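# Park the bicycle in the floor rack, kickstand up

## Task

Put the bicycle into the floor rack so that one of its wheels sits in the rack's slot, near the slot's closed end, with the kickstand raised completely. When finished the bike must be motionless, upright and not leaning or fallen over. Nothing but the rack may be in contact with it: no wall, furniture or loose item. The rack is loose on the floor and can shift. The robot must release the bike and move away, and the bike must stay parked without the robot holding it.

## Robot and tools

Robot: TidyBot++, a single-arm mobile manipulator. The base is 0.54 m long, 0.50 m wide and 0.38 m tall and rolls on four driven casters. On top is one seven-joint arm with a two-finger gripper. The shoulder sits 0.12 m ahead of the base centre at 0.68 m height. Cameras: base_camera, fixed on the base and looking forward and down, and wrist_camera, which looks along the hand.

Frames: the base frame has its origin on the floor below the base centre, with x forward, y to the left and z up. hand_pose is reported in this frame. It is the midpoint between the finger pads. Its z axis runs out along the fingers and its y axis is the closing direction. The odometry frame is the base frame as it was when the scene began. Heading is positive to the left and runs from -3.142 to 3.142. base_tilt is in degrees, positive when leaning forward or to the right.

execute_actions: argument actions is a list holding zero or one action. An empty list just reports state and images. An action may contain base, joints, or both, plus optional speeds, and its parts run at the same time. base carries exactly one key, and each is a relative move from where the base currently is. translate_m is metres, forward positive, -2 to 2. strafe_m is metres, left positive, -2 to 2. rotate_rad is radians, counter-clockwise seen from above positive, -6.3 to 6.3. joints holds absolute joint targets keyed by name, in radians: joint_1_rad to joint_7_rad. Their ranges are: joint_2_rad ±2.249, joint_4_rad ±2.579, joint_6_rad ±2.099, and joints 1, 3, 5 and 7 are unlimited. Also gripper_pos, from 0 (open, gap about 85 mm) to 1 (closed, squeezing roughly 100 N per finger). Joints 1, 3, 5 and 7 take the shorter way round, so turn them in steps below half a turn. joint_1_rad positive turns the arm clockwise seen from above, opposite to rotate_rad. At 1.57, joint_7_rad opens the fingers to left and right when the hand points down. speeds caps the top speed for that action only: translate_m and strafe_m 0.05 to 0.5 m/s, rotate_rad 0.1 to 1.57 rad/s. A base move needing more than about 8.7 s at its top speed is refused. The same happens with an unknown key or a value out of range, and then nothing moves. A joint left out of an action may still be driving toward its earlier target. cameras is a list of base_camera, wrist_camera or all. If it is missing, null or all, every camera is returned; if it is [], none.

wait: seconds from 0 to 10. It commands nothing and returns state and images. zoom_image: camera plus region [x0, y0, x1, y1] in pixels of that camera's most recent full image, at most 504 by 504. read_manual: returns only licence texts. finished_scene: scene number; this ends the scene permanently and reports success, so call it only after the bike is parked and the robot has let go.

Arm geometry: the segments are upper arm 0.42 m, forearm 0.31 m and hand 0.31 m to the hand point. With joint_1_rad 0, joint_3_rad 3.14 and joint_5_rad 0, close to the starting pose, the arm moves in the base's x-z plane. Measured from vertical, leaning forward positive, the angles are: upper arm = joint_2_rad, forearm = joint_2_rad - joint_4_rad, hand = that minus joint_6_rad. Forward reach is the sum of length·sin(angle), and height above the shoulder is the sum of length·cos(angle). At the start the arm is folded with the hand down. A downward-pointing hand reaches no higher than about 0.94 m, and only near the base. Closed fingertips extend about 20 mm beyond the hand point.

Result lines: base_status and joint_status tell how each commanded motion finished. done means the target was reached; for the base it only means the wheels turned that far, even if they slipped. off_target means it stopped short and may still be pushing. contact_stop and time_out mean the old target was dropped and the part holds where it stopped. "joint command not followed" with a cause line means the arm targets were blocked, usually to avoid self-collision. Joints then say not_followed and may retry the same targets on later actions. on_its_own lists uncommanded motion. motor_effort is in percent of maximum, with the peak in brackets. Motor temperatures lists one value per arm joint. MOTOR HOT warns from 60 °C, and an OVER-TEMPERATURE FAULT at 75 °C lets the arm sag. ARM HIT means the arm struck the base or itself. base_odometry counts wheel turns only, so slip shows up as travel, and it drifts over many moves.

Accuracy: friction often leaves joints a little off while still reporting done, and hand_pose itself can be 1–2 cm wrong. Check the cameras. To correct, send each joint its previous command plus (desired - measured). A held load makes the arm sag; never command a loaded joint to its own reading.

Avoid: dropping or slamming the bike; letting it tip or lean; driving while the arm is caught on something about 0.8 m or higher, which can topple the robot; pushing hard sideways with a raised hand, which can lift wheels; driving the arm into obstacles. A torque fault freezes the arm for 10 s, while the base keeps moving. A blocked base keeps pushing and can report done while far short. Loose objects may be nudged now and then.

Each tool is called after "Emit:" as name(argument=value, ...) on one line, values as JSON.

## Session

Emit:
execute_actions(actions=[])

Scene clock: 0.00 s.
Motor temperatures (°C, as the motors report them): [37 34 34 38 36 49 43]
base_odometry: x=+0.000 y=+0.000 heading=+0.000 (m, m, rad; odometry frame)
base_tilt: forward=+0.0 right=+0.6 (deg)
base_status: not commanded
joint_positions: joint_1_rad=+0.012 joint_2_rad=-0.315 joint_3_rad=+3.148 joint_4_rad=-2.554 joint_5_rad=+0.013 joint_6_rad=-0.856 joint_7_rad=+1.596 gripper_pos=+0.000
joint_status: not commanded
motor_effort: joint_1_rad=+0 joint_2_rad=-1 joint_3_rad=+0 joint_4_rad=+14 joint_5_rad=-1 joint_6_rad=+0 joint_7_rad=+1 (%)
hand_pose: x=+0.2501 y=-0.0038 z=+0.5762 quat_wxyz=(+0.005, +1.000, +0.008, +0.023) (m; base frame)
pictures: base_camera, wrist_camera
Images, in order (width x height): base_camera 644x364, wrist_camera 644x476.

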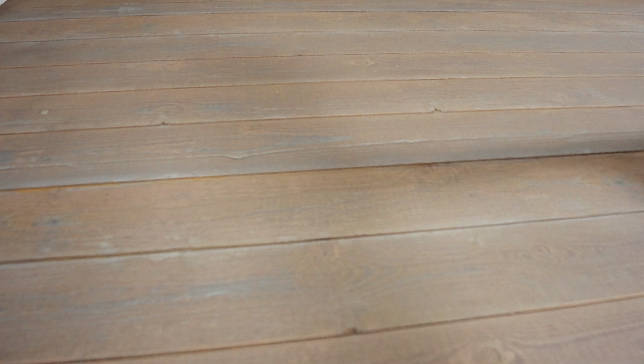

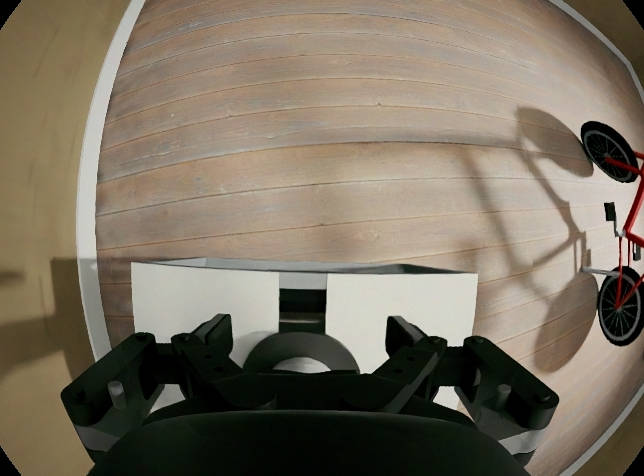

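Emit:
execute_actions(actions=[{"base":{"rotate_rad":-1.4},"joints":{"joint_2_rad":-0.2,"joint_4_rad":-1.5,"joint_6_rad":-1.0}}])

Scene clock: 2.43 s.
Motor temperatures (°C, as the motors report them): [37 34 34 38 36 49 43]
base_odometry: x=+0.000 y=+0.000 heading=-1.400 (m, m, rad; odometry frame)
base_tilt: forward=+0.0 right=+0.6 (deg)
base_status: done
joint_positions: joint_1_rad=+0.012 joint_2_rad=-0.227 joint_3_rad=+3.148 joint_4_rad=-1.508 joint_5_rad=+0.013 joint_6_rad=-0.975 joint_7_rad=+1.596 gripper_pos=+0.000
joint_status: all done
motor_effort: joint_1_rad=+0(1) joint_2_rad=-11(11) joint_3_rad=+0(2) joint_4_rad=+20(21) joint_5_rad=-2(0) joint_6_rad=+6(6) joint_7_rad=+1(0) (%)
hand_pose: x=+0.5667 y=-0.0105 z=+0.9845 quat_wxyz=(+0.015, +0.904, +0.004, +0.428) (m; base frame)
pictures: base_camera, wrist_camera
camera_calibration (this result's frames):
wrist_camera: T_world_to_cam=[[-0.0100303, -0.998546, 0.0529703, -0.0633945], [-0.664746, -0.0329143, -0.746344, 1.16572], [0.747002, -0.0426979, -0.663449, 0.37114], [0, 0, 0, 1]] pos_world=[0.497031, -0.00908642, 1.11962]
Images, in order (width x height): base_camera 644x364, wrist_camera 644x476.

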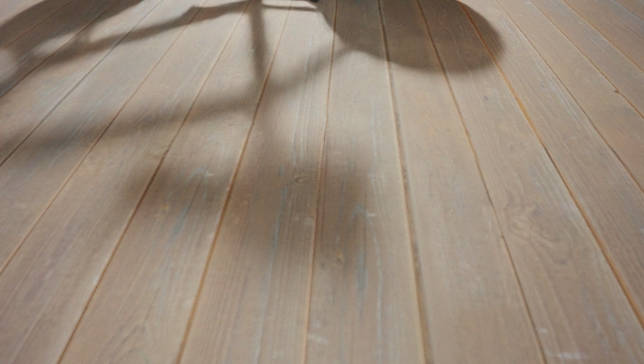

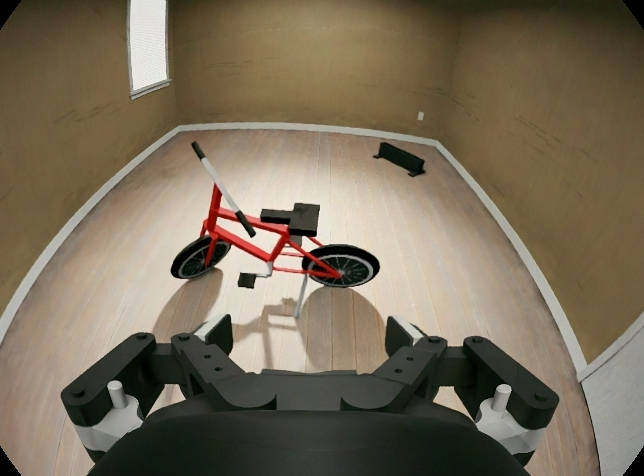

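Emit:
zoom_image(camera="wrist_camera", region=[340,120,460,200])

Emit:
zoom_image(camera="wrist_camera", region=[150,130,400,330])

Region (340, 120, 460, 200) of wrist_camera's 644x476 image, scaled by 4.200.

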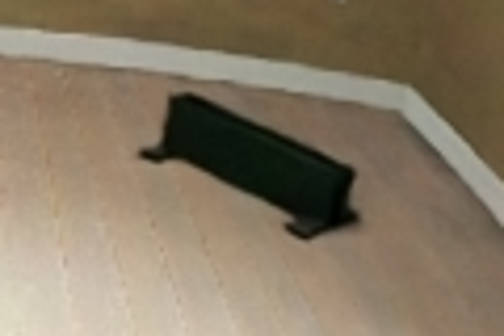

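Region (150, 130, 400, 330) of wrist_camera's 644x476 image, scaled by 2.016; it fills the top 403 rows of this view, and the rest is white.

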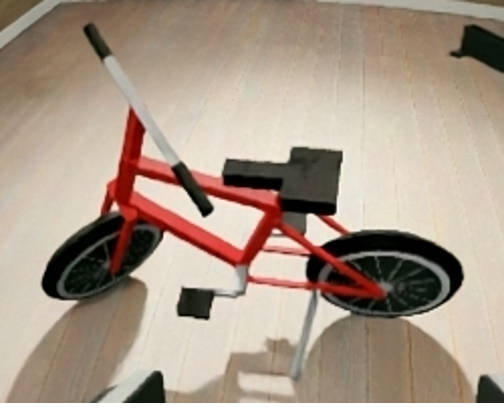

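Emit:
execute_actions(actions=[{"base":{"strafe_m":-0.85}}], cameras=[])

Emit:
execute_actions(actions=[{"base":{"translate_m":1.7},"joints":{"joint_2_rad":0.3,"joint_4_rad":-1.3,"joint_6_rad":-1.3}}])

Scene clock: 5.77 s.
Motor temperatures (°C, as the motors report them): [37 34 34 38 36 49 43]
base_odometry: x=-0.838 y=-0.143 heading=-1.400 (m, m, rad; odometry frame)
base_tilt: forward=+0.0 right=+0.6 (deg)
base_status: done
joint_positions: joint_1_rad=+0.012 joint_2_rad=-0.226 joint_3_rad=+3.148 joint_4_rad=-1.508 joint_5_rad=+0.013 joint_6_rad=-0.975 joint_7_rad=+1.596 gripper_pos=+0.000
joint_status: not commanded
motor_effort: joint_1_rad=+0(1) joint_2_rad=-11(12) joint_3_rad=+0(3) joint_4_rad=+20(21) joint_5_rad=-1(1) joint_6_rad=+6(6) joint_7_rad=+1(0) (%)
hand_pose: x=+0.5670 y=-0.0105 z=+0.9839 quat_wxyz=(+0.015, +0.904, +0.004, +0.427) (m; base frame)
pictures: none
No camera images: the call's "cameras" was empty. Leave "cameras" out to get every camera's image.

Scene clock: 10.53 s.
Motor temperatures (°C, as the motors report them): [37 35 34 38 36 49 43]
base_odometry: x=-0.550 y=-1.819 heading=-1.401 (m, m, rad; odometry frame)
base_tilt: forward=+0.0 right=+0.6 (deg)
base_status: done
joint_positions: joint_1_rad=+0.012 joint_2_rad=+0.296 joint_3_rad=+3.148 joint_4_rad=-1.309 joint_5_rad=+0.013 joint_6_rad=-1.276 joint_7_rad=+1.596 gripper_pos=+0.000
joint_status: all done
motor_effort: joint_1_rad=+0(1) joint_2_rad=-29(33) joint_3_rad=+0(1) joint_4_rad=+18(21) joint_5_rad=-2(0) joint_6_rad=+2(6) joint_7_rad=+1(1) (%)
hand_pose: x=+0.6362 y=-0.0116 z=+0.7727 quat_wxyz=(+0.010, +0.991, +0.005, +0.130) (m; base frame)
pictures: base_camera, wrist_camera
camera_calibration (this result's frames):
wrist_camera: T_world_to_cam=[[0.0166203, -0.998972, 0.0421762, -0.0611741], [-0.975889, -0.0253889, -0.216787, 0.842666], [0.217634, -0.0375563, -0.975308, 0.75646], [0, 0, 0, 1]] pos_world=[0.658733, -0.011307, 0.92304]
Images, in order (width x height): base_camera 644x364, wrist_camera 644x476.

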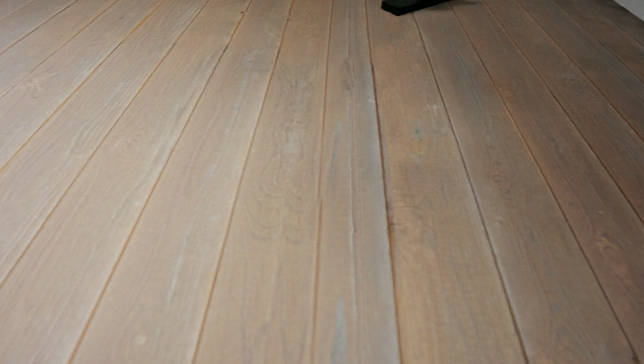

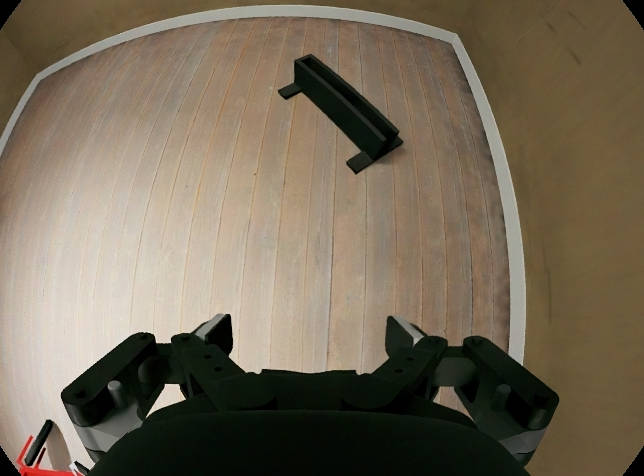

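Emit:
execute_actions(actions=[{"base":{"translate_m":0.65},"joints":{"joint_2_rad":0.6,"joint_4_rad":-1.5,"joint_6_rad":-1.06}}])

Scene clock: 13.27 s.
Motor temperatures (°C, as the motors report them): [37 35 34 38 36 49 43]
base_odometry: x=-0.441 y=-2.460 heading=-1.401 (m, m, rad; odometry frame)
base_tilt: forward=+0.0 right=+0.6 (deg)
base_status: done
joint_positions: joint_1_rad=+0.012 joint_2_rad=+0.601 joint_3_rad=+3.148 joint_4_rad=-1.499 joint_5_rad=+0.013 joint_6_rad=-1.080 joint_7_rad=+1.596 gripper_pos=+0.000
joint_status: all done
motor_effort: joint_1_rad=+0(1) joint_2_rad=-35(40) joint_3_rad=+0(1) joint_4_rad=+14(19) joint_5_rad=-1(1) joint_6_rad=+0(2) joint_7_rad=+1(1) (%)
hand_pose: x=+0.6164 y=-0.0111 z=+0.5590 quat_wxyz=(+0.007, +1.000, +0.007, -0.019) (m; base frame)
pictures: base_camera, wrist_camera
camera_calibration (this result's frames):
wrist_camera: T_world_to_cam=[[0.030133, -0.999065, 0.0309872, -0.0534513], [-0.996414, -0.0275721, 0.0799871, 0.623822], [-0.079058, -0.0332863, -0.996314, 0.746994], [0, 0, 0, 1]] pos_world=[0.682252, -0.0113366, 0.695999]
Images, in order (width x height): base_camera 644x364, wrist_camera 644x476.

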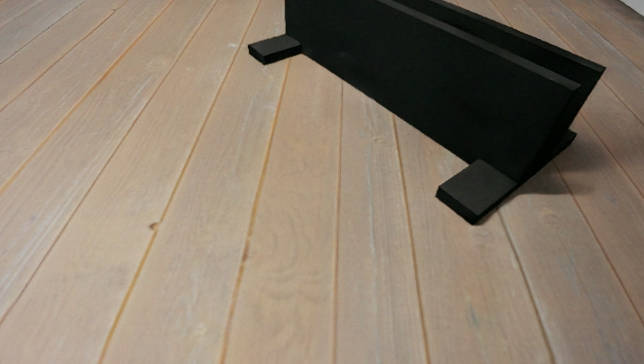

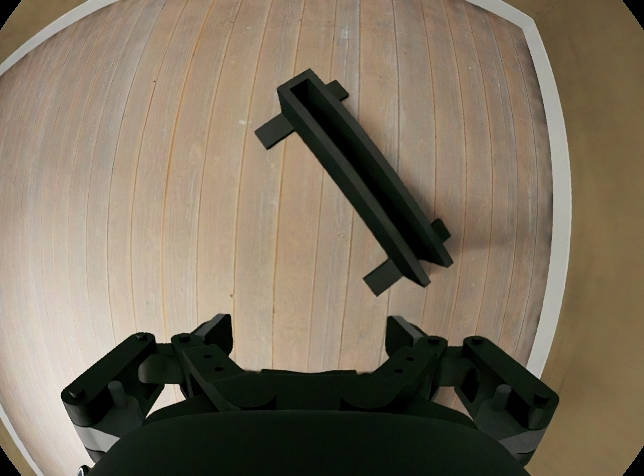

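Emit:
execute_actions(actions=[{"joints":{"joint_1_rad":0.14,"joint_2_rad":1.3,"joint_4_rad":-1.08,"joint_6_rad":-0.75,"joint_7_rad":2.36,"gripper_pos":0.35}}])

Scene clock: 15.47 s.
Motor temperatures (°C, as the motors report them): [37 35 34 38 36 49 43]
base_odometry: x=-0.441 y=-2.460 heading=-1.401 (m, m, rad; odometry frame)
base_tilt: forward=+0.0 right=+0.6 (deg)
base_status: not commanded
joint_positions: joint_1_rad=+0.123 joint_2_rad=+1.290 joint_3_rad=+3.148 joint_4_rad=-1.092 joint_5_rad=+0.013 joint_6_rad=-0.774 joint_7_rad=+2.337 gripper_pos=+0.350
joint_status: all done
motor_effort: joint_1_rad=+0(1) joint_2_rad=-48(51) joint_3_rad=-1(0) joint_4_rad=+11(14) joint_5_rad=-2(1) joint_6_rad=+0(0) joint_7_rad=+1(1) (%)
hand_pose: x=+0.7297 y=-0.0806 z=+0.2588 quat_wxyz=(+0.004, +0.947, +0.320, -0.010) (m; base frame)
pictures: base_camera, wrist_camera
camera_calibration (this result's frames):
wrist_camera: T_world_to_cam=[[0.618422, -0.785647, 0.0177146, -0.525616], [-0.784908, -0.616426, 0.0627546, 0.561495], [-0.0383832, -0.0527132, -0.997872, 0.42379], [0, 0, 0, 1]] pos_world=[0.782041, -0.0444888, 0.396963]
Images, in order (width x height): base_camera 644x364, wrist_camera 644x476.

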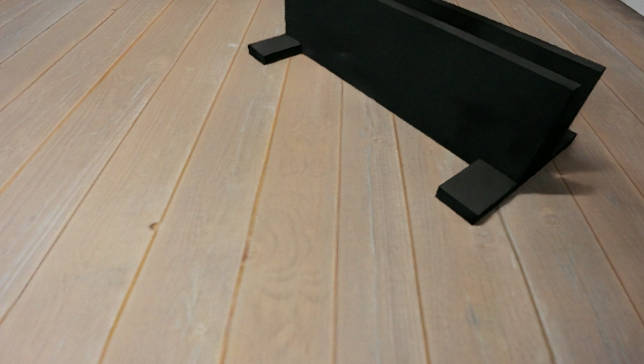

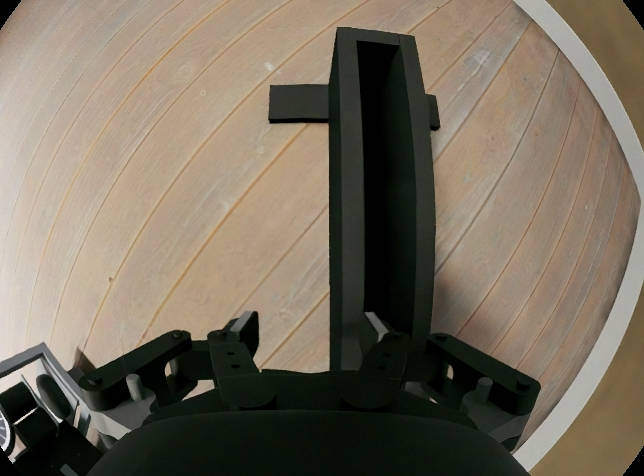

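Need about 3.5 cm to the right.

Emit:
execute_actions(actions=[{"base":{"strafe_m":-0.045}}], cameras=["wrist_camera"])

Emit:
execute_actions(actions=[{"joints":{"joint_2_rad":1.56,"joint_4_rad":-0.9,"joint_6_rad":-0.67}}])

Scene clock: 16.50 s.
Motor temperatures (°C, as the motors report them): [37 35 34 38 36 49 43]
base_odometry: x=-0.485 y=-2.468 heading=-1.401 (m, m, rad; odometry frame)
base_tilt: forward=+0.0 right=+0.6 (deg)
base_status: done
joint_positions: joint_1_rad=+0.142 joint_2_rad=+1.290 joint_3_rad=+3.148 joint_4_rad=-1.091 joint_5_rad=+0.013 joint_6_rad=-0.773 joint_7_rad=+2.337 gripper_pos=+0.350
joint_status: not commanded
motor_effort: joint_1_rad=+0(4) joint_2_rad=-48(50) joint_3_rad=-1(2) joint_4_rad=+11(12) joint_5_rad=-1(0) joint_6_rad=+0(0) joint_7_rad=+1(1) (%)
hand_pose: x=+0.7290 y=-0.0927 z=+0.2592 quat_wxyz=(+0.004, +0.950, +0.311, -0.009) (m; base frame)
pictures: wrist_camera
camera_calibration (this result's frames):
wrist_camera: T_world_to_cam=[[0.602777, -0.797678, 0.0192185, -0.524839], [-0.797036, -0.600817, 0.061256, 0.564085], [-0.0373157, -0.0522416, -0.997937, 0.422713], [0, 0, 0, 1]] pos_world=[0.781731, -0.0576579, 0.397374]
Images, in order (width x height): wrist_camera 644x476.

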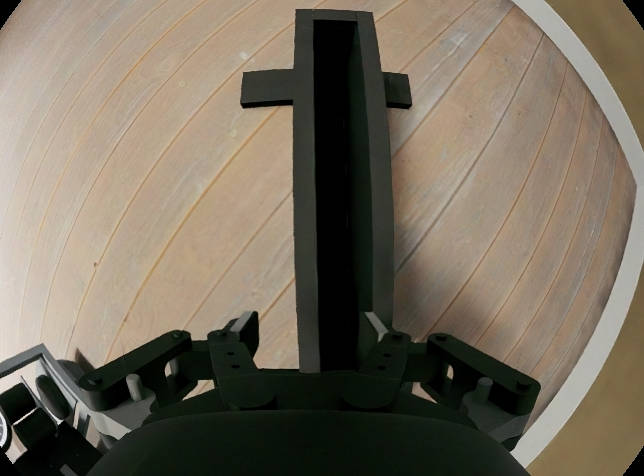

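Scene clock: 18.13 s.
Motor temperatures (°C, as the motors report them): [37 35 34 38 36 49 43]
base_odometry: x=-0.485 y=-2.468 heading=-1.401 (m, m, rad; odometry frame)
base_tilt: forward=+0.0 right=+0.6 (deg)
base_status: not commanded
joint_positions: joint_1_rad=+0.142 joint_2_rad=+1.563 joint_3_rad=+3.148 joint_4_rad=-0.910 joint_5_rad=+0.013 joint_6_rad=-0.694 joint_7_rad=+2.337 gripper_pos=+0.350
joint_status: all done
motor_effort: joint_1_rad=+0(0) joint_2_rad=-49(53) joint_3_rad=-1(0) joint_4_rad=+11(12) joint_5_rad=-1(1) joint_6_rad=+0(0) joint_7_rad=+1(1) (%)
hand_pose: x=+0.7199 y=-0.0911 z=+0.1274 quat_wxyz=(+0.001, +0.950, +0.312, -0.015) (m; base frame)
pictures: base_camera, wrist_camera
camera_calibration (this result's frames):
wrist_camera: T_world_to_cam=[[0.60483, -0.796292, 0.00993202, -0.515687], [-0.794814, -0.602839, 0.0696839, 0.56306], [-0.0495014, -0.0500411, -0.99752, 0.299939], [0, 0, 0, 1]] pos_world=[0.774279, -0.0561943, 0.265081]
Images, in order (width x height): base_camera 644x364, wrist_camera 644x476.

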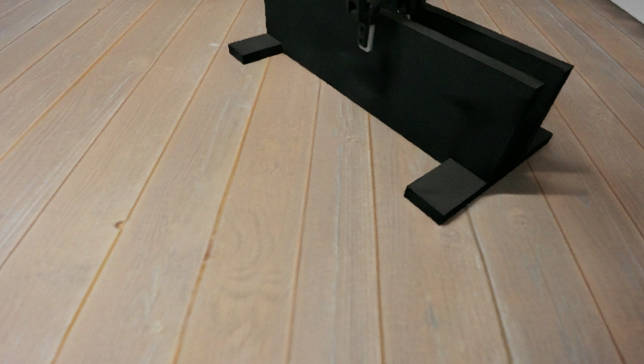

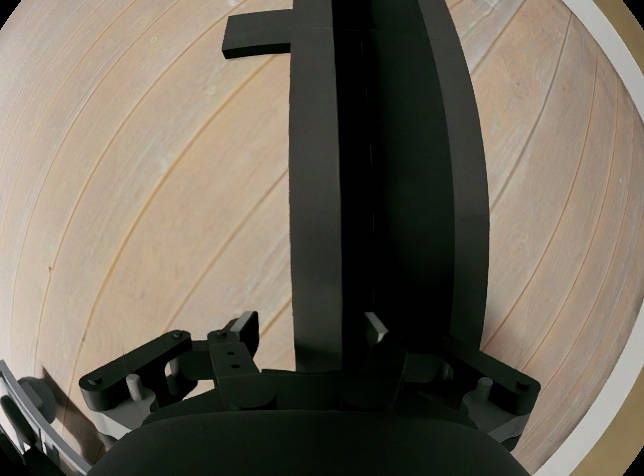

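Emit:
execute_actions(actions=[{"joints":{"gripper_pos":1}}], cameras=[])

Emit:
execute_actions(actions=[{"joints":{"joint_2_rad":1.42,"joint_4_rad":-1.0,"joint_6_rad":-0.69}}])

Emit:
execute_actions(actions=[{"base":{"rotate_rad":1.57},"speeds":{"rotate_rad":0.5}}])

Scene clock: 19.17 s.
Motor temperatures (°C, as the motors report them): [37 35 34 38 36 49 43]
base_odometry: x=-0.485 y=-2.468 heading=-1.401 (m, m, rad; odometry frame)
base_tilt: forward=+0.0 right=+0.6 (deg)
base_status: not commanded
joint_positions: joint_1_rad=+0.143 joint_2_rad=+1.562 joint_3_rad=+3.149 joint_4_rad=-0.908 joint_5_rad=+0.013 joint_6_rad=-0.691 joint_7_rad=+2.343 gripper_pos=+0.794
joint_status: gripper_pos off_target (ended at +0.794, target +1.000)
motor_effort: joint_1_rad=+0(5) joint_2_rad=-48(51) joint_3_rad=+0(5) joint_4_rad=+11(12) joint_5_rad=-1(3) joint_6_rad=+1(2) joint_7_rad=+1(3) (%)
hand_pose: x=+0.7225 y=-0.0926 z=+0.1282 quat_wxyz=(+0.003, +0.949, +0.314, -0.012) (m; base frame)
pictures: none
No camera images: the call's "cameras" was empty. Leave "cameras" out to get every camera's image.

Scene clock: 20.20 s.
Motor temperatures (°C, as the motors report them): [37 35 34 38 36 49 43]
base_odometry: x=-0.485 y=-2.468 heading=-1.401 (m, m, rad; odometry frame)
base_tilt: forward=+0.0 right=+0.6 (deg)
base_status: not commanded
joint_positions: joint_1_rad=+0.143 joint_2_rad=+1.504 joint_3_rad=+3.149 joint_4_rad=-1.012 joint_5_rad=+0.013 joint_6_rad=-0.687 joint_7_rad=+2.343 gripper_pos=+0.794
joint_status: joint_2_rad off_target (ended at +1.504, target +1.420); the others done
motor_effort: joint_1_rad=+0(1) joint_2_rad=-59(62) joint_3_rad=+0(2) joint_4_rad=+13(14) joint_5_rad=-2(1) joint_6_rad=+0(3) joint_7_rad=+0(1) (%)
hand_pose: x=+0.6968 y=-0.0890 z=+0.1442 quat_wxyz=(-0.007, +0.949, +0.314, -0.031) (m; base frame)
pictures: base_camera, wrist_camera
camera_calibration (this result's frames):
wrist_camera: T_world_to_cam=[[0.608044, -0.793749, -0.0156629, -0.498488], [-0.789295, -0.606519, 0.0956461, 0.536796], [-0.0854188, -0.0457944, -0.995292, 0.340733], [0, 0, 0, 1]] pos_world=[0.755899, -0.0544933, 0.279979]
Images, in order (width x height): base_camera 644x364, wrist_camera 644x476.

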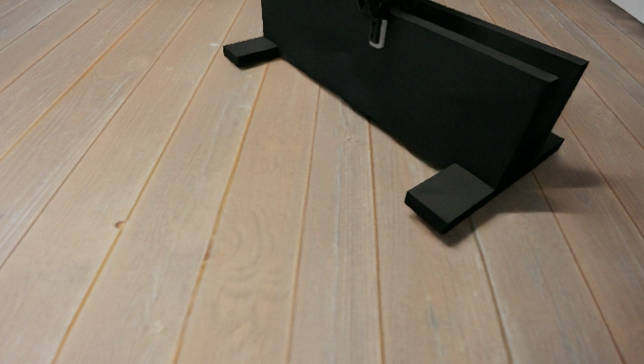

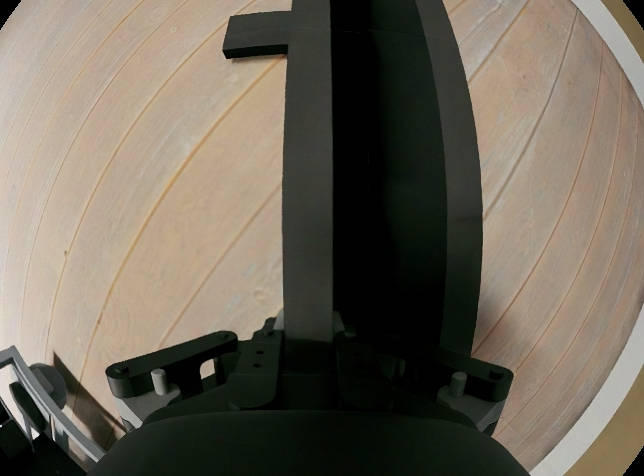

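Scene clock: 24.37 s.
Motor temperatures (°C, as the motors report them): [37 36 34 38 36 49 43]
base_odometry: x=-0.485 y=-2.468 heading=+0.169 (m, m, rad; odometry frame)
base_tilt: forward=+0.0 right=+0.6 (deg)
base_status: done
joint_positions: joint_1_rad=+0.135 joint_2_rad=+1.502 joint_3_rad=+3.145 joint_4_rad=-1.014 joint_5_rad=+0.013 joint_6_rad=-0.687 joint_7_rad=+2.343 gripper_pos=+0.794
joint_status: not commanded
motor_effort: joint_1_rad=+0(8) joint_2_rad=-61(62) joint_3_rad=-1(5) joint_4_rad=+14(15) joint_5_rad=-1(3) joint_6_rad=+1(1) joint_7_rad=+1(2) (%)
hand_pose: x=+0.6977 y=-0.0816 z=+0.1450 quat_wxyz=(-0.009, +0.948, +0.318, -0.030) (m; base frame)
pictures: base_camera, wrist_camera
camera_calibration (this result's frames):
wrist_camera: T_world_to_cam=[[0.614901, -0.788379, -0.0188552, -0.49707], [-0.784055, -0.613744, 0.0926038, 0.538132], [-0.0845791, -0.0421587, -0.995524, 0.34162], [0, 0, 0, 1]] pos_world=[0.756468, -0.0472014, 0.280885]
Images, in order (width x height): base_camera 644x364, wrist_camera 644x476.

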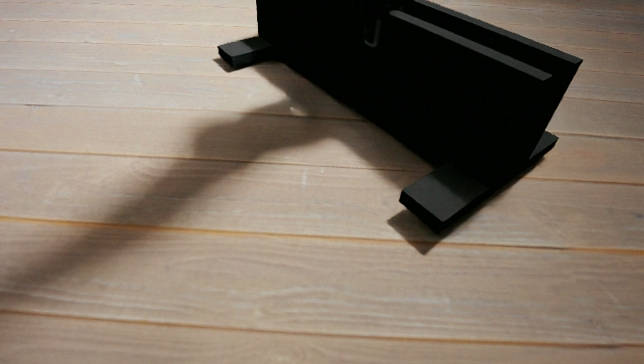

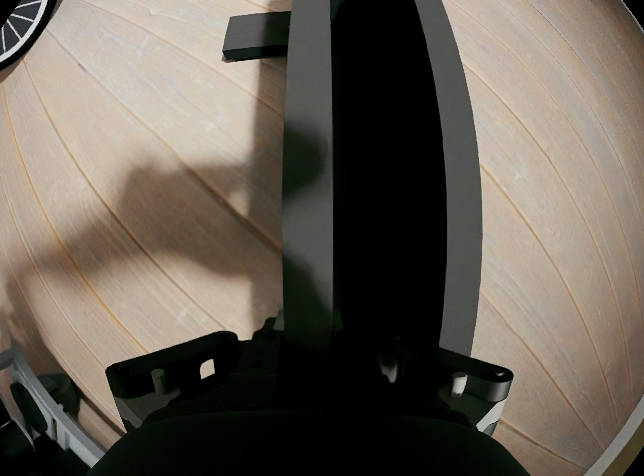

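Emit:
execute_actions(actions=[{"base":{"rotate_rad":1.57},"speeds":{"rotate_rad":0.5},"joints":{"joint_7_rad":0.09,"joint_2_rad":1.33}}], cameras=["base_camera"])

Emit:
execute_actions(actions=[{"base":{"translate_m":-0.2}}], cameras=[])

Emit:
execute_actions(actions=[{"base":{"strafe_m":-2.0},"speeds":{"strafe_m":0.35}}])

Scene clock: 28.80 s.
Motor temperatures (°C, as the motors report them): [37 37 34 38 36 49 43]
base_odometry: x=-0.485 y=-2.468 heading=+1.739 (m, m, rad; odometry frame)
base_tilt: forward=+0.0 right=+0.6 (deg)
base_status: done
joint_positions: joint_1_rad=+0.137 joint_2_rad=+1.417 joint_3_rad=+3.139 joint_4_rad=-1.014 joint_5_rad=+0.013 joint_6_rad=-0.687 joint_7_rad=+0.088 gripper_pos=+0.794
joint_status: joint_2_rad off_target (ended at +1.417, target +1.330); the others done
motor_effort: joint_1_rad=-1(7) joint_2_rad=-62(62) joint_3_rad=+0(6) joint_4_rad=+15(15) joint_5_rad=+0(2) joint_6_rad=+0(1) joint_7_rad=+1(0) (%)
hand_pose: x=+0.7412 y=-0.0855 z=+0.1968 quat_wxyz=(-0.005, +0.693, -0.721, +0.011) (m; base frame)
pictures: base_camera
Images, in order (width x height): base_camera 644x364.

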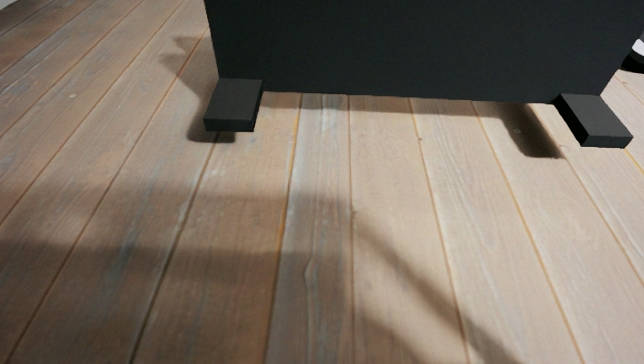

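Scene clock: 30.43 s.
Motor temperatures (°C, as the motors report them): [37 37 34 38 36 49 43]
base_odometry: x=-0.451 y=-2.665 heading=+1.740 (m, m, rad; odometry frame)
base_tilt: forward=+0.0 right=+0.6 (deg)
base_status: done
joint_positions: joint_1_rad=+0.137 joint_2_rad=+1.414 joint_3_rad=+3.139 joint_4_rad=-1.024 joint_5_rad=+0.013 joint_6_rad=-0.687 joint_7_rad=+0.088 gripper_pos=+0.794
joint_status: not commanded
motor_effort: joint_1_rad=+0(2) joint_2_rad=-61(64) joint_3_rad=+0(1) joint_4_rad=+15(17) joint_5_rad=+0(0) joint_6_rad=-1(2) joint_7_rad=+0(1) (%)
hand_pose: x=+0.7371 y=-0.0850 z=+0.1966 quat_wxyz=(-0.003, +0.693, -0.721, +0.008) (m; base frame)
pictures: none
No camera images: the call's "cameras" was empty. Leave "cameras" out to get every camera's image.

Scene clock: 37.23 s.
Motor temperatures (°C, as the motors report them): [37 38 34 38 36 49 43]
base_odometry: x=+1.520 y=-2.330 heading=+1.739 (m, m, rad; odometry frame)
base_tilt: forward=+0.0 right=+0.6 (deg)
base_status: done
joint_positions: joint_1_rad=+0.144 joint_2_rad=+1.414 joint_3_rad=+3.140 joint_4_rad=-1.024 joint_5_rad=+0.013 joint_6_rad=-0.687 joint_7_rad=+0.088 gripper_pos=+0.794
joint_status: not commanded
motor_effort: joint_1_rad=+0(5) joint_2_rad=-62(62) joint_3_rad=+0(3) joint_4_rad=+15(15) joint_5_rad=+0(2) joint_6_rad=-1(1) joint_7_rad=+1(1) (%)
hand_pose: x=+0.7365 y=-0.0894 z=+0.1965 quat_wxyz=(-0.002, +0.691, -0.723, +0.008) (m; base frame)
pictures: base_camera, wrist_camera
camera_calibration (this result's frames):
wrist_camera: T_world_to_cam=[[-0.999538, 0.0303325, 0.0021658, 0.731985], [0.0303876, 0.998991, 0.0330835, 0.115066], [-0.0011601, 0.033134, -0.99945, 0.341985], [0, 0, 0, 1]] pos_world=[0.728546, -0.148484, 0.336405]
Images, in order (width x height): base_camera 644x364, wrist_camera 644x476.

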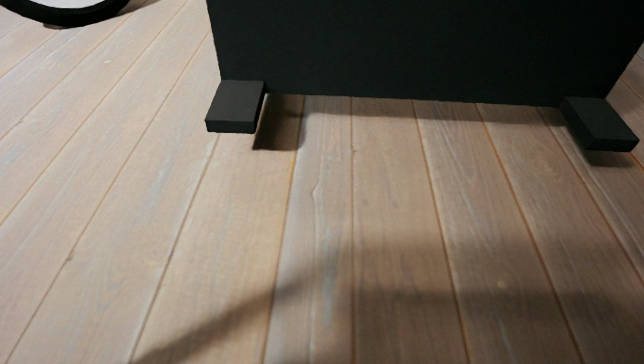

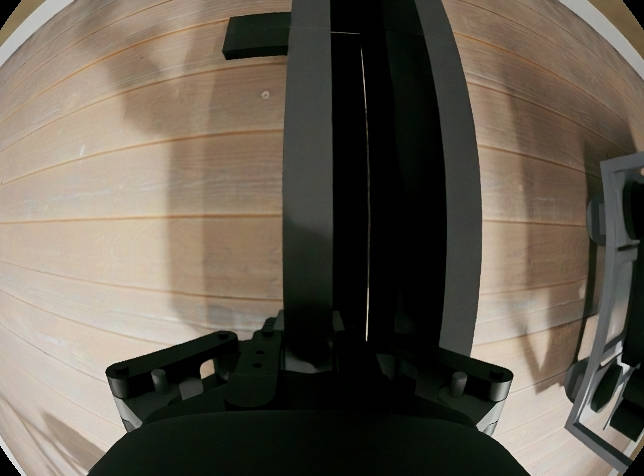

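Emit:
execute_actions(actions=[{"base":{"translate_m":0.43},"speeds":{"translate_m":0.25},"joints":{"joint_2_rad":1.45,"joint_4_rad":-0.94}}], cameras=[])

Emit:
execute_actions(actions=[{"joints":{"joint_2_rad":1.54,"joint_4_rad":-0.91}}], cameras=[])

Emit:
execute_actions(actions=[{"joints":{"gripper_pos":0.4}}], cameras=[])

Emit:
execute_actions(actions=[{"joints":{"joint_2_rad":1.3,"joint_4_rad":-1.08,"joint_6_rad":-0.77}}], cameras=[])

Emit:
execute_actions(actions=[{"base":{"strafe_m":0.4},"joints":{"joint_1_rad":0,"joint_2_rad":0.4,"joint_4_rad":-0.95,"joint_6_rad":-1.8,"joint_7_rad":1.57}}])

Scene clock: 40.07 s.
Motor temperatures (°C, as the motors report them): [37 39 34 38 36 49 43]
base_odometry: x=+1.449 y=-1.906 heading=+1.739 (m, m, rad; odometry frame)
base_tilt: forward=+0.0 right=+0.6 (deg)
base_status: done
joint_positions: joint_1_rad=+0.144 joint_2_rad=+1.509 joint_3_rad=+3.140 joint_4_rad=-0.959 joint_5_rad=+0.013 joint_6_rad=-0.687 joint_7_rad=+0.088 gripper_pos=+0.794
joint_status: joint_2_rad off_target (ended at +1.509, target +1.450); the others done
motor_effort: joint_1_rad=-1(1) joint_2_rad=-61(66) joint_3_rad=+0(1) joint_4_rad=+14(18) joint_5_rad=+0(1) joint_6_rad=-1(2) joint_7_rad=+1(1) (%)
hand_pose: x=+0.7244 y=-0.0877 z=+0.1507 quat_wxyz=(+0.007, +0.691, -0.723, -0.003) (m; base frame)
pictures: none
No camera images: the call's "cameras" was empty. Leave "cameras" out to get every camera's image.

Scene clock: 41.43 s.
Motor temperatures (°C, as the motors report them): [37 39 34 38 36 49 43]
base_odometry: x=+1.449 y=-1.906 heading=+1.739 (m, m, rad; odometry frame)
base_tilt: forward=+0.0 right=+0.6 (deg)
base_status: not commanded
joint_positions: joint_1_rad=+0.144 joint_2_rad=+1.554 joint_3_rad=+3.140 joint_4_rad=-0.926 joint_5_rad=+0.013 joint_6_rad=-0.687 joint_7_rad=+0.088 gripper_pos=+0.794
joint_status: all done
motor_effort: joint_1_rad=+0(2) joint_2_rad=-56(62) joint_3_rad=-1(2) joint_4_rad=+12(15) joint_5_rad=-1(0) joint_6_rad=-2(3) joint_7_rad=+0(1) (%)
hand_pose: x=+0.7184 y=-0.0869 z=+0.1294 quat_wxyz=(+0.011, +0.691, -0.723, -0.008) (m; base frame)
pictures: none
No camera images: the call's "cameras" was empty. Leave "cameras" out to get every camera's image.

Scene clock: 42.30 s.
Motor temperatures (°C, as the motors report them): [37 39 34 38 36 49 43]
base_odometry: x=+1.449 y=-1.906 heading=+1.739 (m, m, rad; odometry frame)
base_tilt: forward=+0.0 right=+0.6 (deg)
base_status: not commanded
joint_positions: joint_1_rad=+0.144 joint_2_rad=+1.554 joint_3_rad=+3.140 joint_4_rad=-0.917 joint_5_rad=+0.013 joint_6_rad=-0.687 joint_7_rad=+0.088 gripper_pos=+0.400
joint_status: all done
motor_effort: joint_1_rad=+0(1) joint_2_rad=-48(54) joint_3_rad=-1(1) joint_4_rad=+10(14) joint_5_rad=-1(1) joint_6_rad=+0(2) joint_7_rad=+0(0) (%)
hand_pose: x=+0.7236 y=-0.0876 z=+0.1315 quat_wxyz=(+0.008, +0.691, -0.723, -0.005) (m; base frame)
pictures: none
No camera images: the call's "cameras" was empty. Leave "cameras" out to get every camera's image.

Scene clock: 43.87 s.
Motor temperatures (°C, as the motors report them): [37 39 34 38 36 49 43]
base_odometry: x=+1.449 y=-1.906 heading=+1.739 (m, m, rad; odometry frame)
base_tilt: forward=+0.0 right=+0.6 (deg)
base_status: not commanded
joint_positions: joint_1_rad=+0.144 joint_2_rad=+1.299 joint_3_rad=+3.140 joint_4_rad=-1.069 joint_5_rad=+0.013 joint_6_rad=-0.745 joint_7_rad=+0.088 gripper_pos=+0.400
joint_status: all done
motor_effort: joint_1_rad=+0(0) joint_2_rad=-49(53) joint_3_rad=-1(1) joint_4_rad=+12(13) joint_5_rad=+0(2) joint_6_rad=+0(0) joint_7_rad=+1(1) (%)
hand_pose: x=+0.7461 y=-0.0910 z=+0.2587 quat_wxyz=(-0.006, +0.691, -0.723, +0.013) (m; base frame)
pictures: none
No camera images: the call's "cameras" was empty. Leave "cameras" out to get every camera's image.

Scene clock: 46.13 s.
Motor temperatures (°C, as the motors report them): [37 39 34 38 36 49 43]
base_odometry: x=+1.054 y=-1.973 heading=+1.739 (m, m, rad; odometry frame)
base_tilt: forward=+0.0 right=+0.6 (deg)
base_status: done
joint_positions: joint_1_rad=+0.014 joint_2_rad=+0.407 joint_3_rad=+3.140 joint_4_rad=-0.959 joint_5_rad=+0.013 joint_6_rad=-1.780 joint_7_rad=+1.549 gripper_pos=+0.400
joint_status: all done
motor_effort: joint_1_rad=+0(3) joint_2_rad=-31(54) joint_3_rad=+0(3) joint_4_rad=+17(17) joint_5_rad=-1(1) joint_6_rad=+0(1) joint_7_rad=+0(0) (%)
hand_pose: x=+0.5919 y=-0.0089 z=+0.8209 quat_wxyz=(+0.006, +1.000, -0.019, -0.002) (m; base frame)
pictures: base_camera, wrist_camera
camera_calibration (this result's frames):
wrist_camera: T_world_to_cam=[[-0.0226239, -0.999299, 0.0298415, -0.0264094], [-0.998698, 0.0239552, 0.0450378, 0.609013], [-0.0457211, -0.0287837, -0.998539, 0.988287], [0, 0, 0, 1]] pos_world=[0.652808, -0.0125333, 0.960203]
Images, in order (width x height): base_camera 644x364, wrist_camera 644x476.

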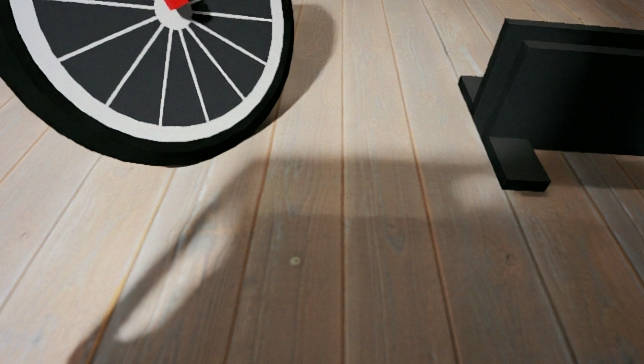

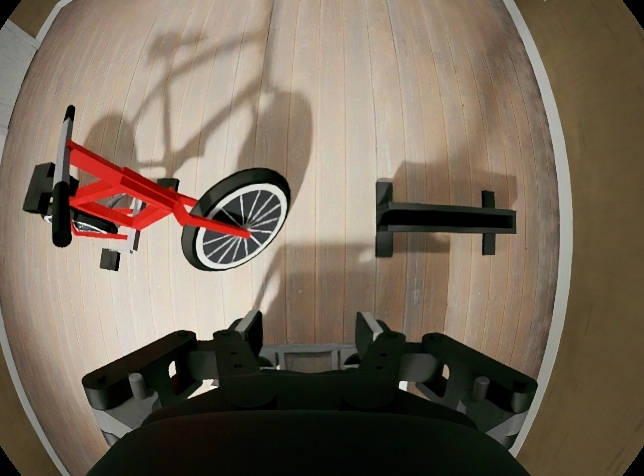

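Emit:
execute_actions(actions=[{"base":{"strafe_m":0.42},"speeds":{"strafe_m":0.25},"joints":{"joint_2_rad":0.4,"joint_4_rad":-0.75,"joint_6_rad":-2.0,"gripper_pos":0.1}}], cameras=["wrist_camera"])

Scene clock: 48.77 s.
Motor temperatures (°C, as the motors report them): [37 39 34 38 36 49 43]
base_odometry: x=+0.640 y=-2.042 heading=+1.738 (m, m, rad; odometry frame)
base_tilt: forward=+0.0 right=+0.6 (deg)
base_status: done
joint_positions: joint_1_rad=+0.007 joint_2_rad=+0.407 joint_3_rad=+3.141 joint_4_rad=-0.759 joint_5_rad=+0.013 joint_6_rad=-1.977 joint_7_rad=+1.549 gripper_pos=+0.100
joint_status: all done
motor_effort: joint_1_rad=+0(4) joint_2_rad=-30(33) joint_3_rad=+0(2) joint_4_rad=+15(16) joint_5_rad=-1(2) joint_6_rad=+0(0) joint_7_rad=+0(1) (%)
hand_pose: x=+0.5739 y=-0.0052 z=+0.8809 quat_wxyz=(+0.006, +1.000, -0.017, -0.001) (m; base frame)
pictures: wrist_camera
camera_calibration (this result's frames):
wrist_camera: T_world_to_cam=[[-0.0182098, -0.999405, 0.0292771, -0.0269908], [-0.998905, 0.0194473, 0.0425534, 0.590458], [-0.0430975, -0.0284701, -0.998665, 1.04606], [0, 0, 0, 1]] pos_world=[0.634403, -0.00867597, 1.02033]
Images, in order (width x height): wrist_camera 644x476.

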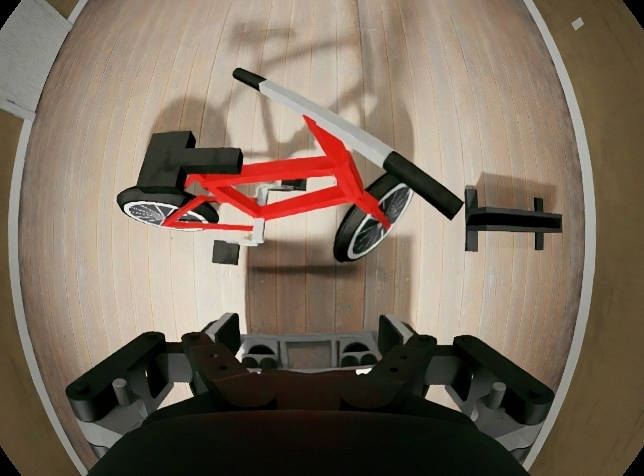

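Emit:
execute_actions(actions=[{"base":{"translate_m":0.17},"joints":{"joint_1_rad":0.09,"joint_7_rad":2.62}}], cameras=[])

Emit:
execute_actions(actions=[{"joints":{"joint_2_rad":0.36,"joint_4_rad":-1.2,"joint_6_rad":-1.55}}], cameras=["wrist_camera"])

Scene clock: 50.57 s.
Motor temperatures (°C, as the motors report them): [37 39 34 38 36 49 43]
base_odometry: x=+0.611 y=-1.875 heading=+1.738 (m, m, rad; odometry frame)
base_tilt: forward=+0.0 right=+0.6 (deg)
base_status: done
joint_positions: joint_1_rad=+0.074 joint_2_rad=+0.407 joint_3_rad=+3.141 joint_4_rad=-0.758 joint_5_rad=+0.013 joint_6_rad=-1.978 joint_7_rad=+2.615 gripper_pos=+0.100
joint_status: all done
motor_effort: joint_1_rad=+0(1) joint_2_rad=-31(35) joint_3_rad=+0(1) joint_4_rad=+16(16) joint_5_rad=-1(2) joint_6_rad=+0(0) joint_7_rad=+1(1) (%)
hand_pose: x=+0.5724 y=-0.0357 z=+0.8808 quat_wxyz=(+0.004, +0.886, +0.464, -0.004) (m; base frame)
pictures: none
No camera images: the call's "cameras" was empty. Leave "cameras" out to get every camera's image.

Scene clock: 52.37 s.
Motor temperatures (°C, as the motors report them): [37 39 34 38 36 49 43]
base_odometry: x=+0.611 y=-1.875 heading=+1.738 (m, m, rad; odometry frame)
base_tilt: forward=+0.0 right=+0.6 (deg)
base_status: not commanded
joint_positions: joint_1_rad=+0.074 joint_2_rad=+0.385 joint_3_rad=+3.141 joint_4_rad=-1.191 joint_5_rad=+0.013 joint_6_rad=-1.573 joint_7_rad=+2.615 gripper_pos=+0.100
joint_status: all done
motor_effort: joint_1_rad=+0(0) joint_2_rad=-31(32) joint_3_rad=+0(1) joint_4_rad=+17(17) joint_5_rad=-2(2) joint_6_rad=+0(0) joint_7_rad=+0(1) (%)
hand_pose: x=+0.5875 y=-0.0371 z=+0.7589 quat_wxyz=(+0.003, +0.884, +0.467, -0.007) (m; base frame)
pictures: wrist_camera
camera_calibration (this result's frames):
wrist_camera: T_world_to_cam=[[0.834056, -0.551413, 0.0171701, -0.529944], [-0.551429, -0.832333, 0.0561041, 0.305128], [-0.0166452, -0.056262, -0.998277, 0.907038], [0, 0, 0, 1]] pos_world=[0.625357, 0.0127822, 0.897456]
Images, in order (width x height): wrist_camera 644x476.

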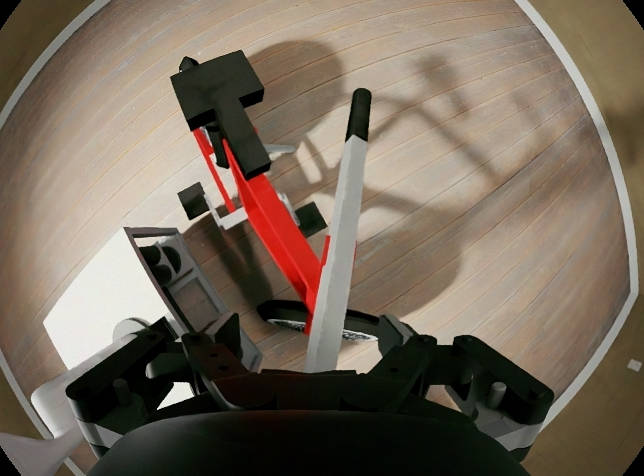

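Emit:
execute_actions(actions=[{"joints":{"joint_2_rad":0.41,"joint_4_rad":-1.42,"joint_6_rad":-1.29,"joint_7_rad":2.44}}], cameras=["wrist_camera"])

Emit:
execute_actions(actions=[{"joints":{"gripper_pos":1}}], cameras=["wrist_camera"])

Scene clock: 53.67 s.
Motor temperatures (°C, as the motors report them): [37 39 34 38 36 49 43]
base_odometry: x=+0.611 y=-1.875 heading=+1.738 (m, m, rad; odometry frame)
base_tilt: forward=+0.0 right=+0.6 (deg)
base_status: not commanded
joint_positions: joint_1_rad=+0.074 joint_2_rad=+0.395 joint_3_rad=+3.141 joint_4_rad=-1.412 joint_5_rad=+0.013 joint_6_rad=-1.313 joint_7_rad=+2.464 gripper_pos=+0.100
joint_status: all done
motor_effort: joint_1_rad=+0(0) joint_2_rad=-31(33) joint_3_rad=+0(1) joint_4_rad=+16(18) joint_5_rad=-2(2) joint_6_rad=+0(1) joint_7_rad=+1(0) (%)
hand_pose: x=+0.5917 y=-0.0372 z=+0.6854 quat_wxyz=(+0.010, +0.916, +0.400, +0.007) (m; base frame)
pictures: wrist_camera
camera_calibration (this result's frames):
wrist_camera: T_world_to_cam=[[0.742504, -0.668516, 0.0421281, -0.49954], [-0.669815, -0.741566, 0.037779, 0.39741], [0.0059849, -0.0562691, -0.998398, 0.820394], [0, 0, 0, 1]] pos_world=[0.632192, 0.00691847, 0.82511]
Images, in order (width x height): wrist_camera 644x476.

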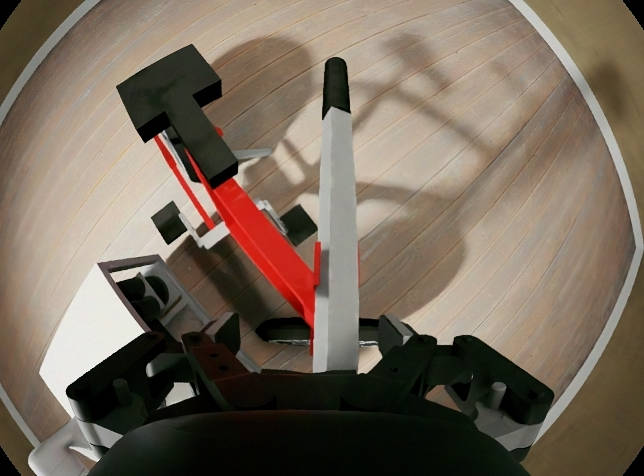

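Scene clock: 54.70 s.
Motor temperatures (°C, as the motors report them): [37 39 34 38 36 49 43]
base_odometry: x=+0.611 y=-1.875 heading=+1.738 (m, m, rad; odometry frame)
base_tilt: forward=+0.0 right=+0.6 (deg)
base_status: not commanded
joint_positions: joint_1_rad=+0.083 joint_2_rad=+0.395 joint_3_rad=+3.145 joint_4_rad=-1.407 joint_5_rad=+0.013 joint_6_rad=-1.296 joint_7_rad=+2.453 gripper_pos=+0.789
joint_status: gripper_pos off_target (ended at +0.789, target +1.000)
motor_effort: joint_1_rad=+0(3) joint_2_rad=-29(31) joint_3_rad=+1(3) joint_4_rad=+14(16) joint_5_rad=+2(3) joint_6_rad=+0(3) joint_7_rad=+2(3) (%)
hand_pose: x=+0.5987 y=-0.0440 z=+0.6874 quat_wxyz=(+0.017, +0.921, +0.389, +0.016) (m; base frame)
pictures: wrist_camera
camera_calibration (this result's frames):
wrist_camera: T_world_to_cam=[[0.725388, -0.685626, 0.0610734, -0.512922], [-0.687792, -0.725493, 0.0245407, 0.417619], [0.0274825, -0.0598073, -0.997832, 0.808573], [0, 0, 0, 1]] pos_world=[0.63708, -0.000334261, 0.827897]
Images, in order (width x height): wrist_camera 644x476.

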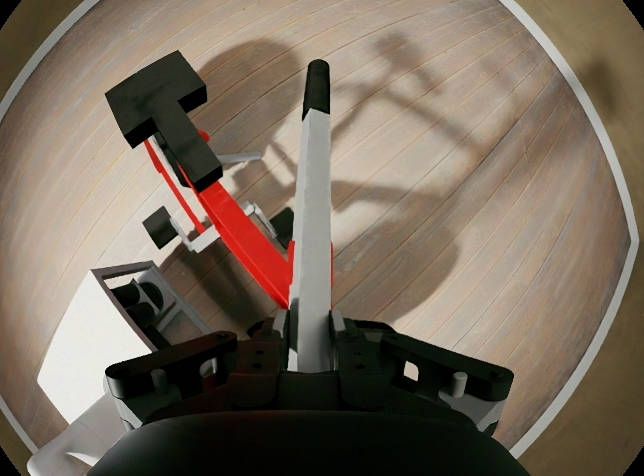

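Straighten the steering and pull the bike upright.

Emit:
execute_actions(actions=[{"base":{"translate_m":-0.13},"speeds":{"translate_m":0.08},"joints":{"joint_7_rad":1.7}}])

Emit:
execute_actions(actions=[{"base":{"strafe_m":-0.15},"speeds":{"strafe_m":0.08}}])

Scene clock: 57.73 s.
Motor temperatures (°C, as the motors report them): [37 39 34 38 36 49 43]
base_odometry: x=+0.633 y=-2.003 heading=+1.738 (m, m, rad; odometry frame)
base_tilt: forward=+0.0 right=+0.6 (deg)
base_status: done
joint_positions: joint_1_rad=+0.081 joint_2_rad=+0.400 joint_3_rad=+3.139 joint_4_rad=-1.383 joint_5_rad=-0.002 joint_6_rad=-1.257 joint_7_rad=+1.710 gripper_pos=+0.822
joint_status: all done
on_its_own: gripper_pos moved +0.033 toward your old target +1.000
motor_effort: joint_1_rad=+2(6) joint_2_rad=-28(35) joint_3_rad=+2(6) joint_4_rad=+10(14) joint_5_rad=+1(7) joint_6_rad=-6(8) joint_7_rad=-1(3) (%)
hand_pose: x=+0.6203 y=-0.0379 z=+0.6932 quat_wxyz=(+0.004, +0.998, +0.030, +0.051) (m; base frame)
pictures: base_camera, wrist_camera
camera_calibration (this result's frames):
wrist_camera: T_world_to_cam=[[0.0721153, -0.996928, 0.0305492, -0.110112], [-0.995501, -0.0738319, -0.0593917, 0.710547], [0.0614647, -0.0261287, -0.997767, 0.7943], [0, 0, 0, 1]] pos_world=[0.666469, -0.0365591, 0.838091]
Images, in order (width x height): base_camera 644x364, wrist_camera 644x476.

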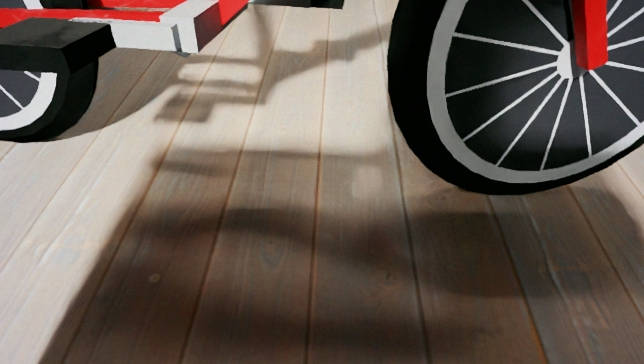

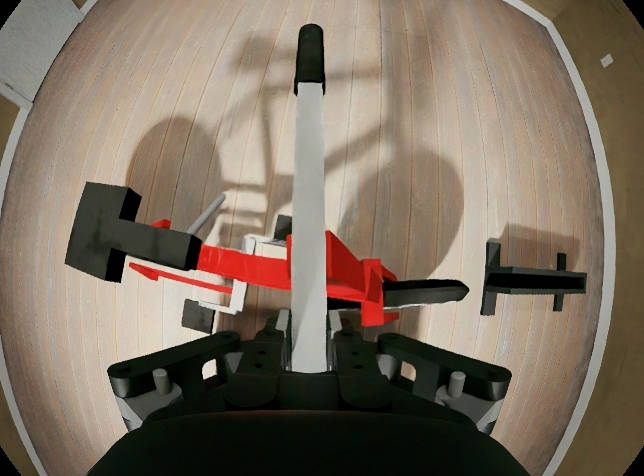

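Scene clock: 60.17 s.
Motor temperatures (°C, as the motors report them): [37 39 34 38 36 49 43]
base_odometry: x=+0.781 y=-1.978 heading=+1.738 (m, m, rad; odometry frame)
base_tilt: forward=+0.0 right=+0.6 (deg)
base_status: done
joint_positions: joint_1_rad=+0.084 joint_2_rad=+0.400 joint_3_rad=+3.141 joint_4_rad=-1.384 joint_5_rad=-0.002 joint_6_rad=-1.256 joint_7_rad=+1.710 gripper_pos=+0.822
joint_status: not commanded
motor_effort: joint_1_rad=+2(6) joint_2_rad=-31(32) joint_3_rad=+2(5) joint_4_rad=+12(12) joint_5_rad=+1(5) joint_6_rad=-5(7) joint_7_rad=-1(1) (%)
hand_pose: x=+0.6201 y=-0.0401 z=+0.6932 quat_wxyz=(+0.005, +0.998, +0.027, +0.051) (m; base frame)
pictures: base_camera, wrist_camera
camera_calibration (this result's frames):
wrist_camera: T_world_to_cam=[[0.0675841, -0.997224, 0.0312575, -0.110051], [-0.995826, -0.0693494, -0.0593435, 0.710527], [0.0613464, -0.0271163, -0.997748, 0.794251], [0, 0, 0, 1]] pos_world=[0.666274, -0.0389334, 0.838067]
Images, in order (width x height): base_camera 644x364, wrist_camera 644x476.

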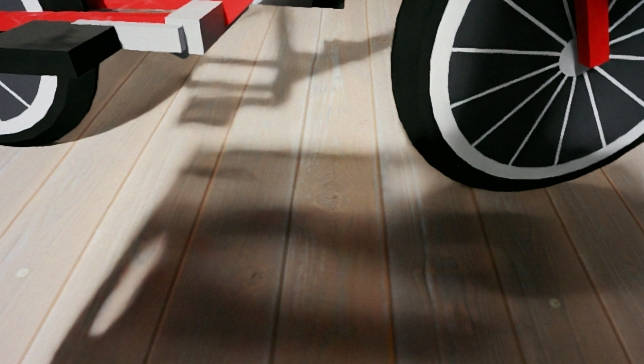

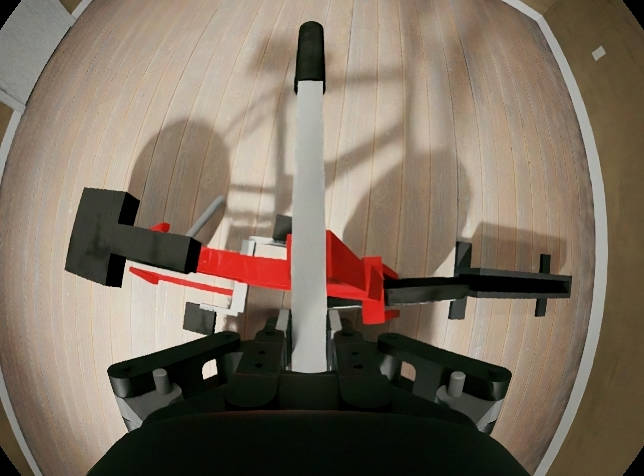

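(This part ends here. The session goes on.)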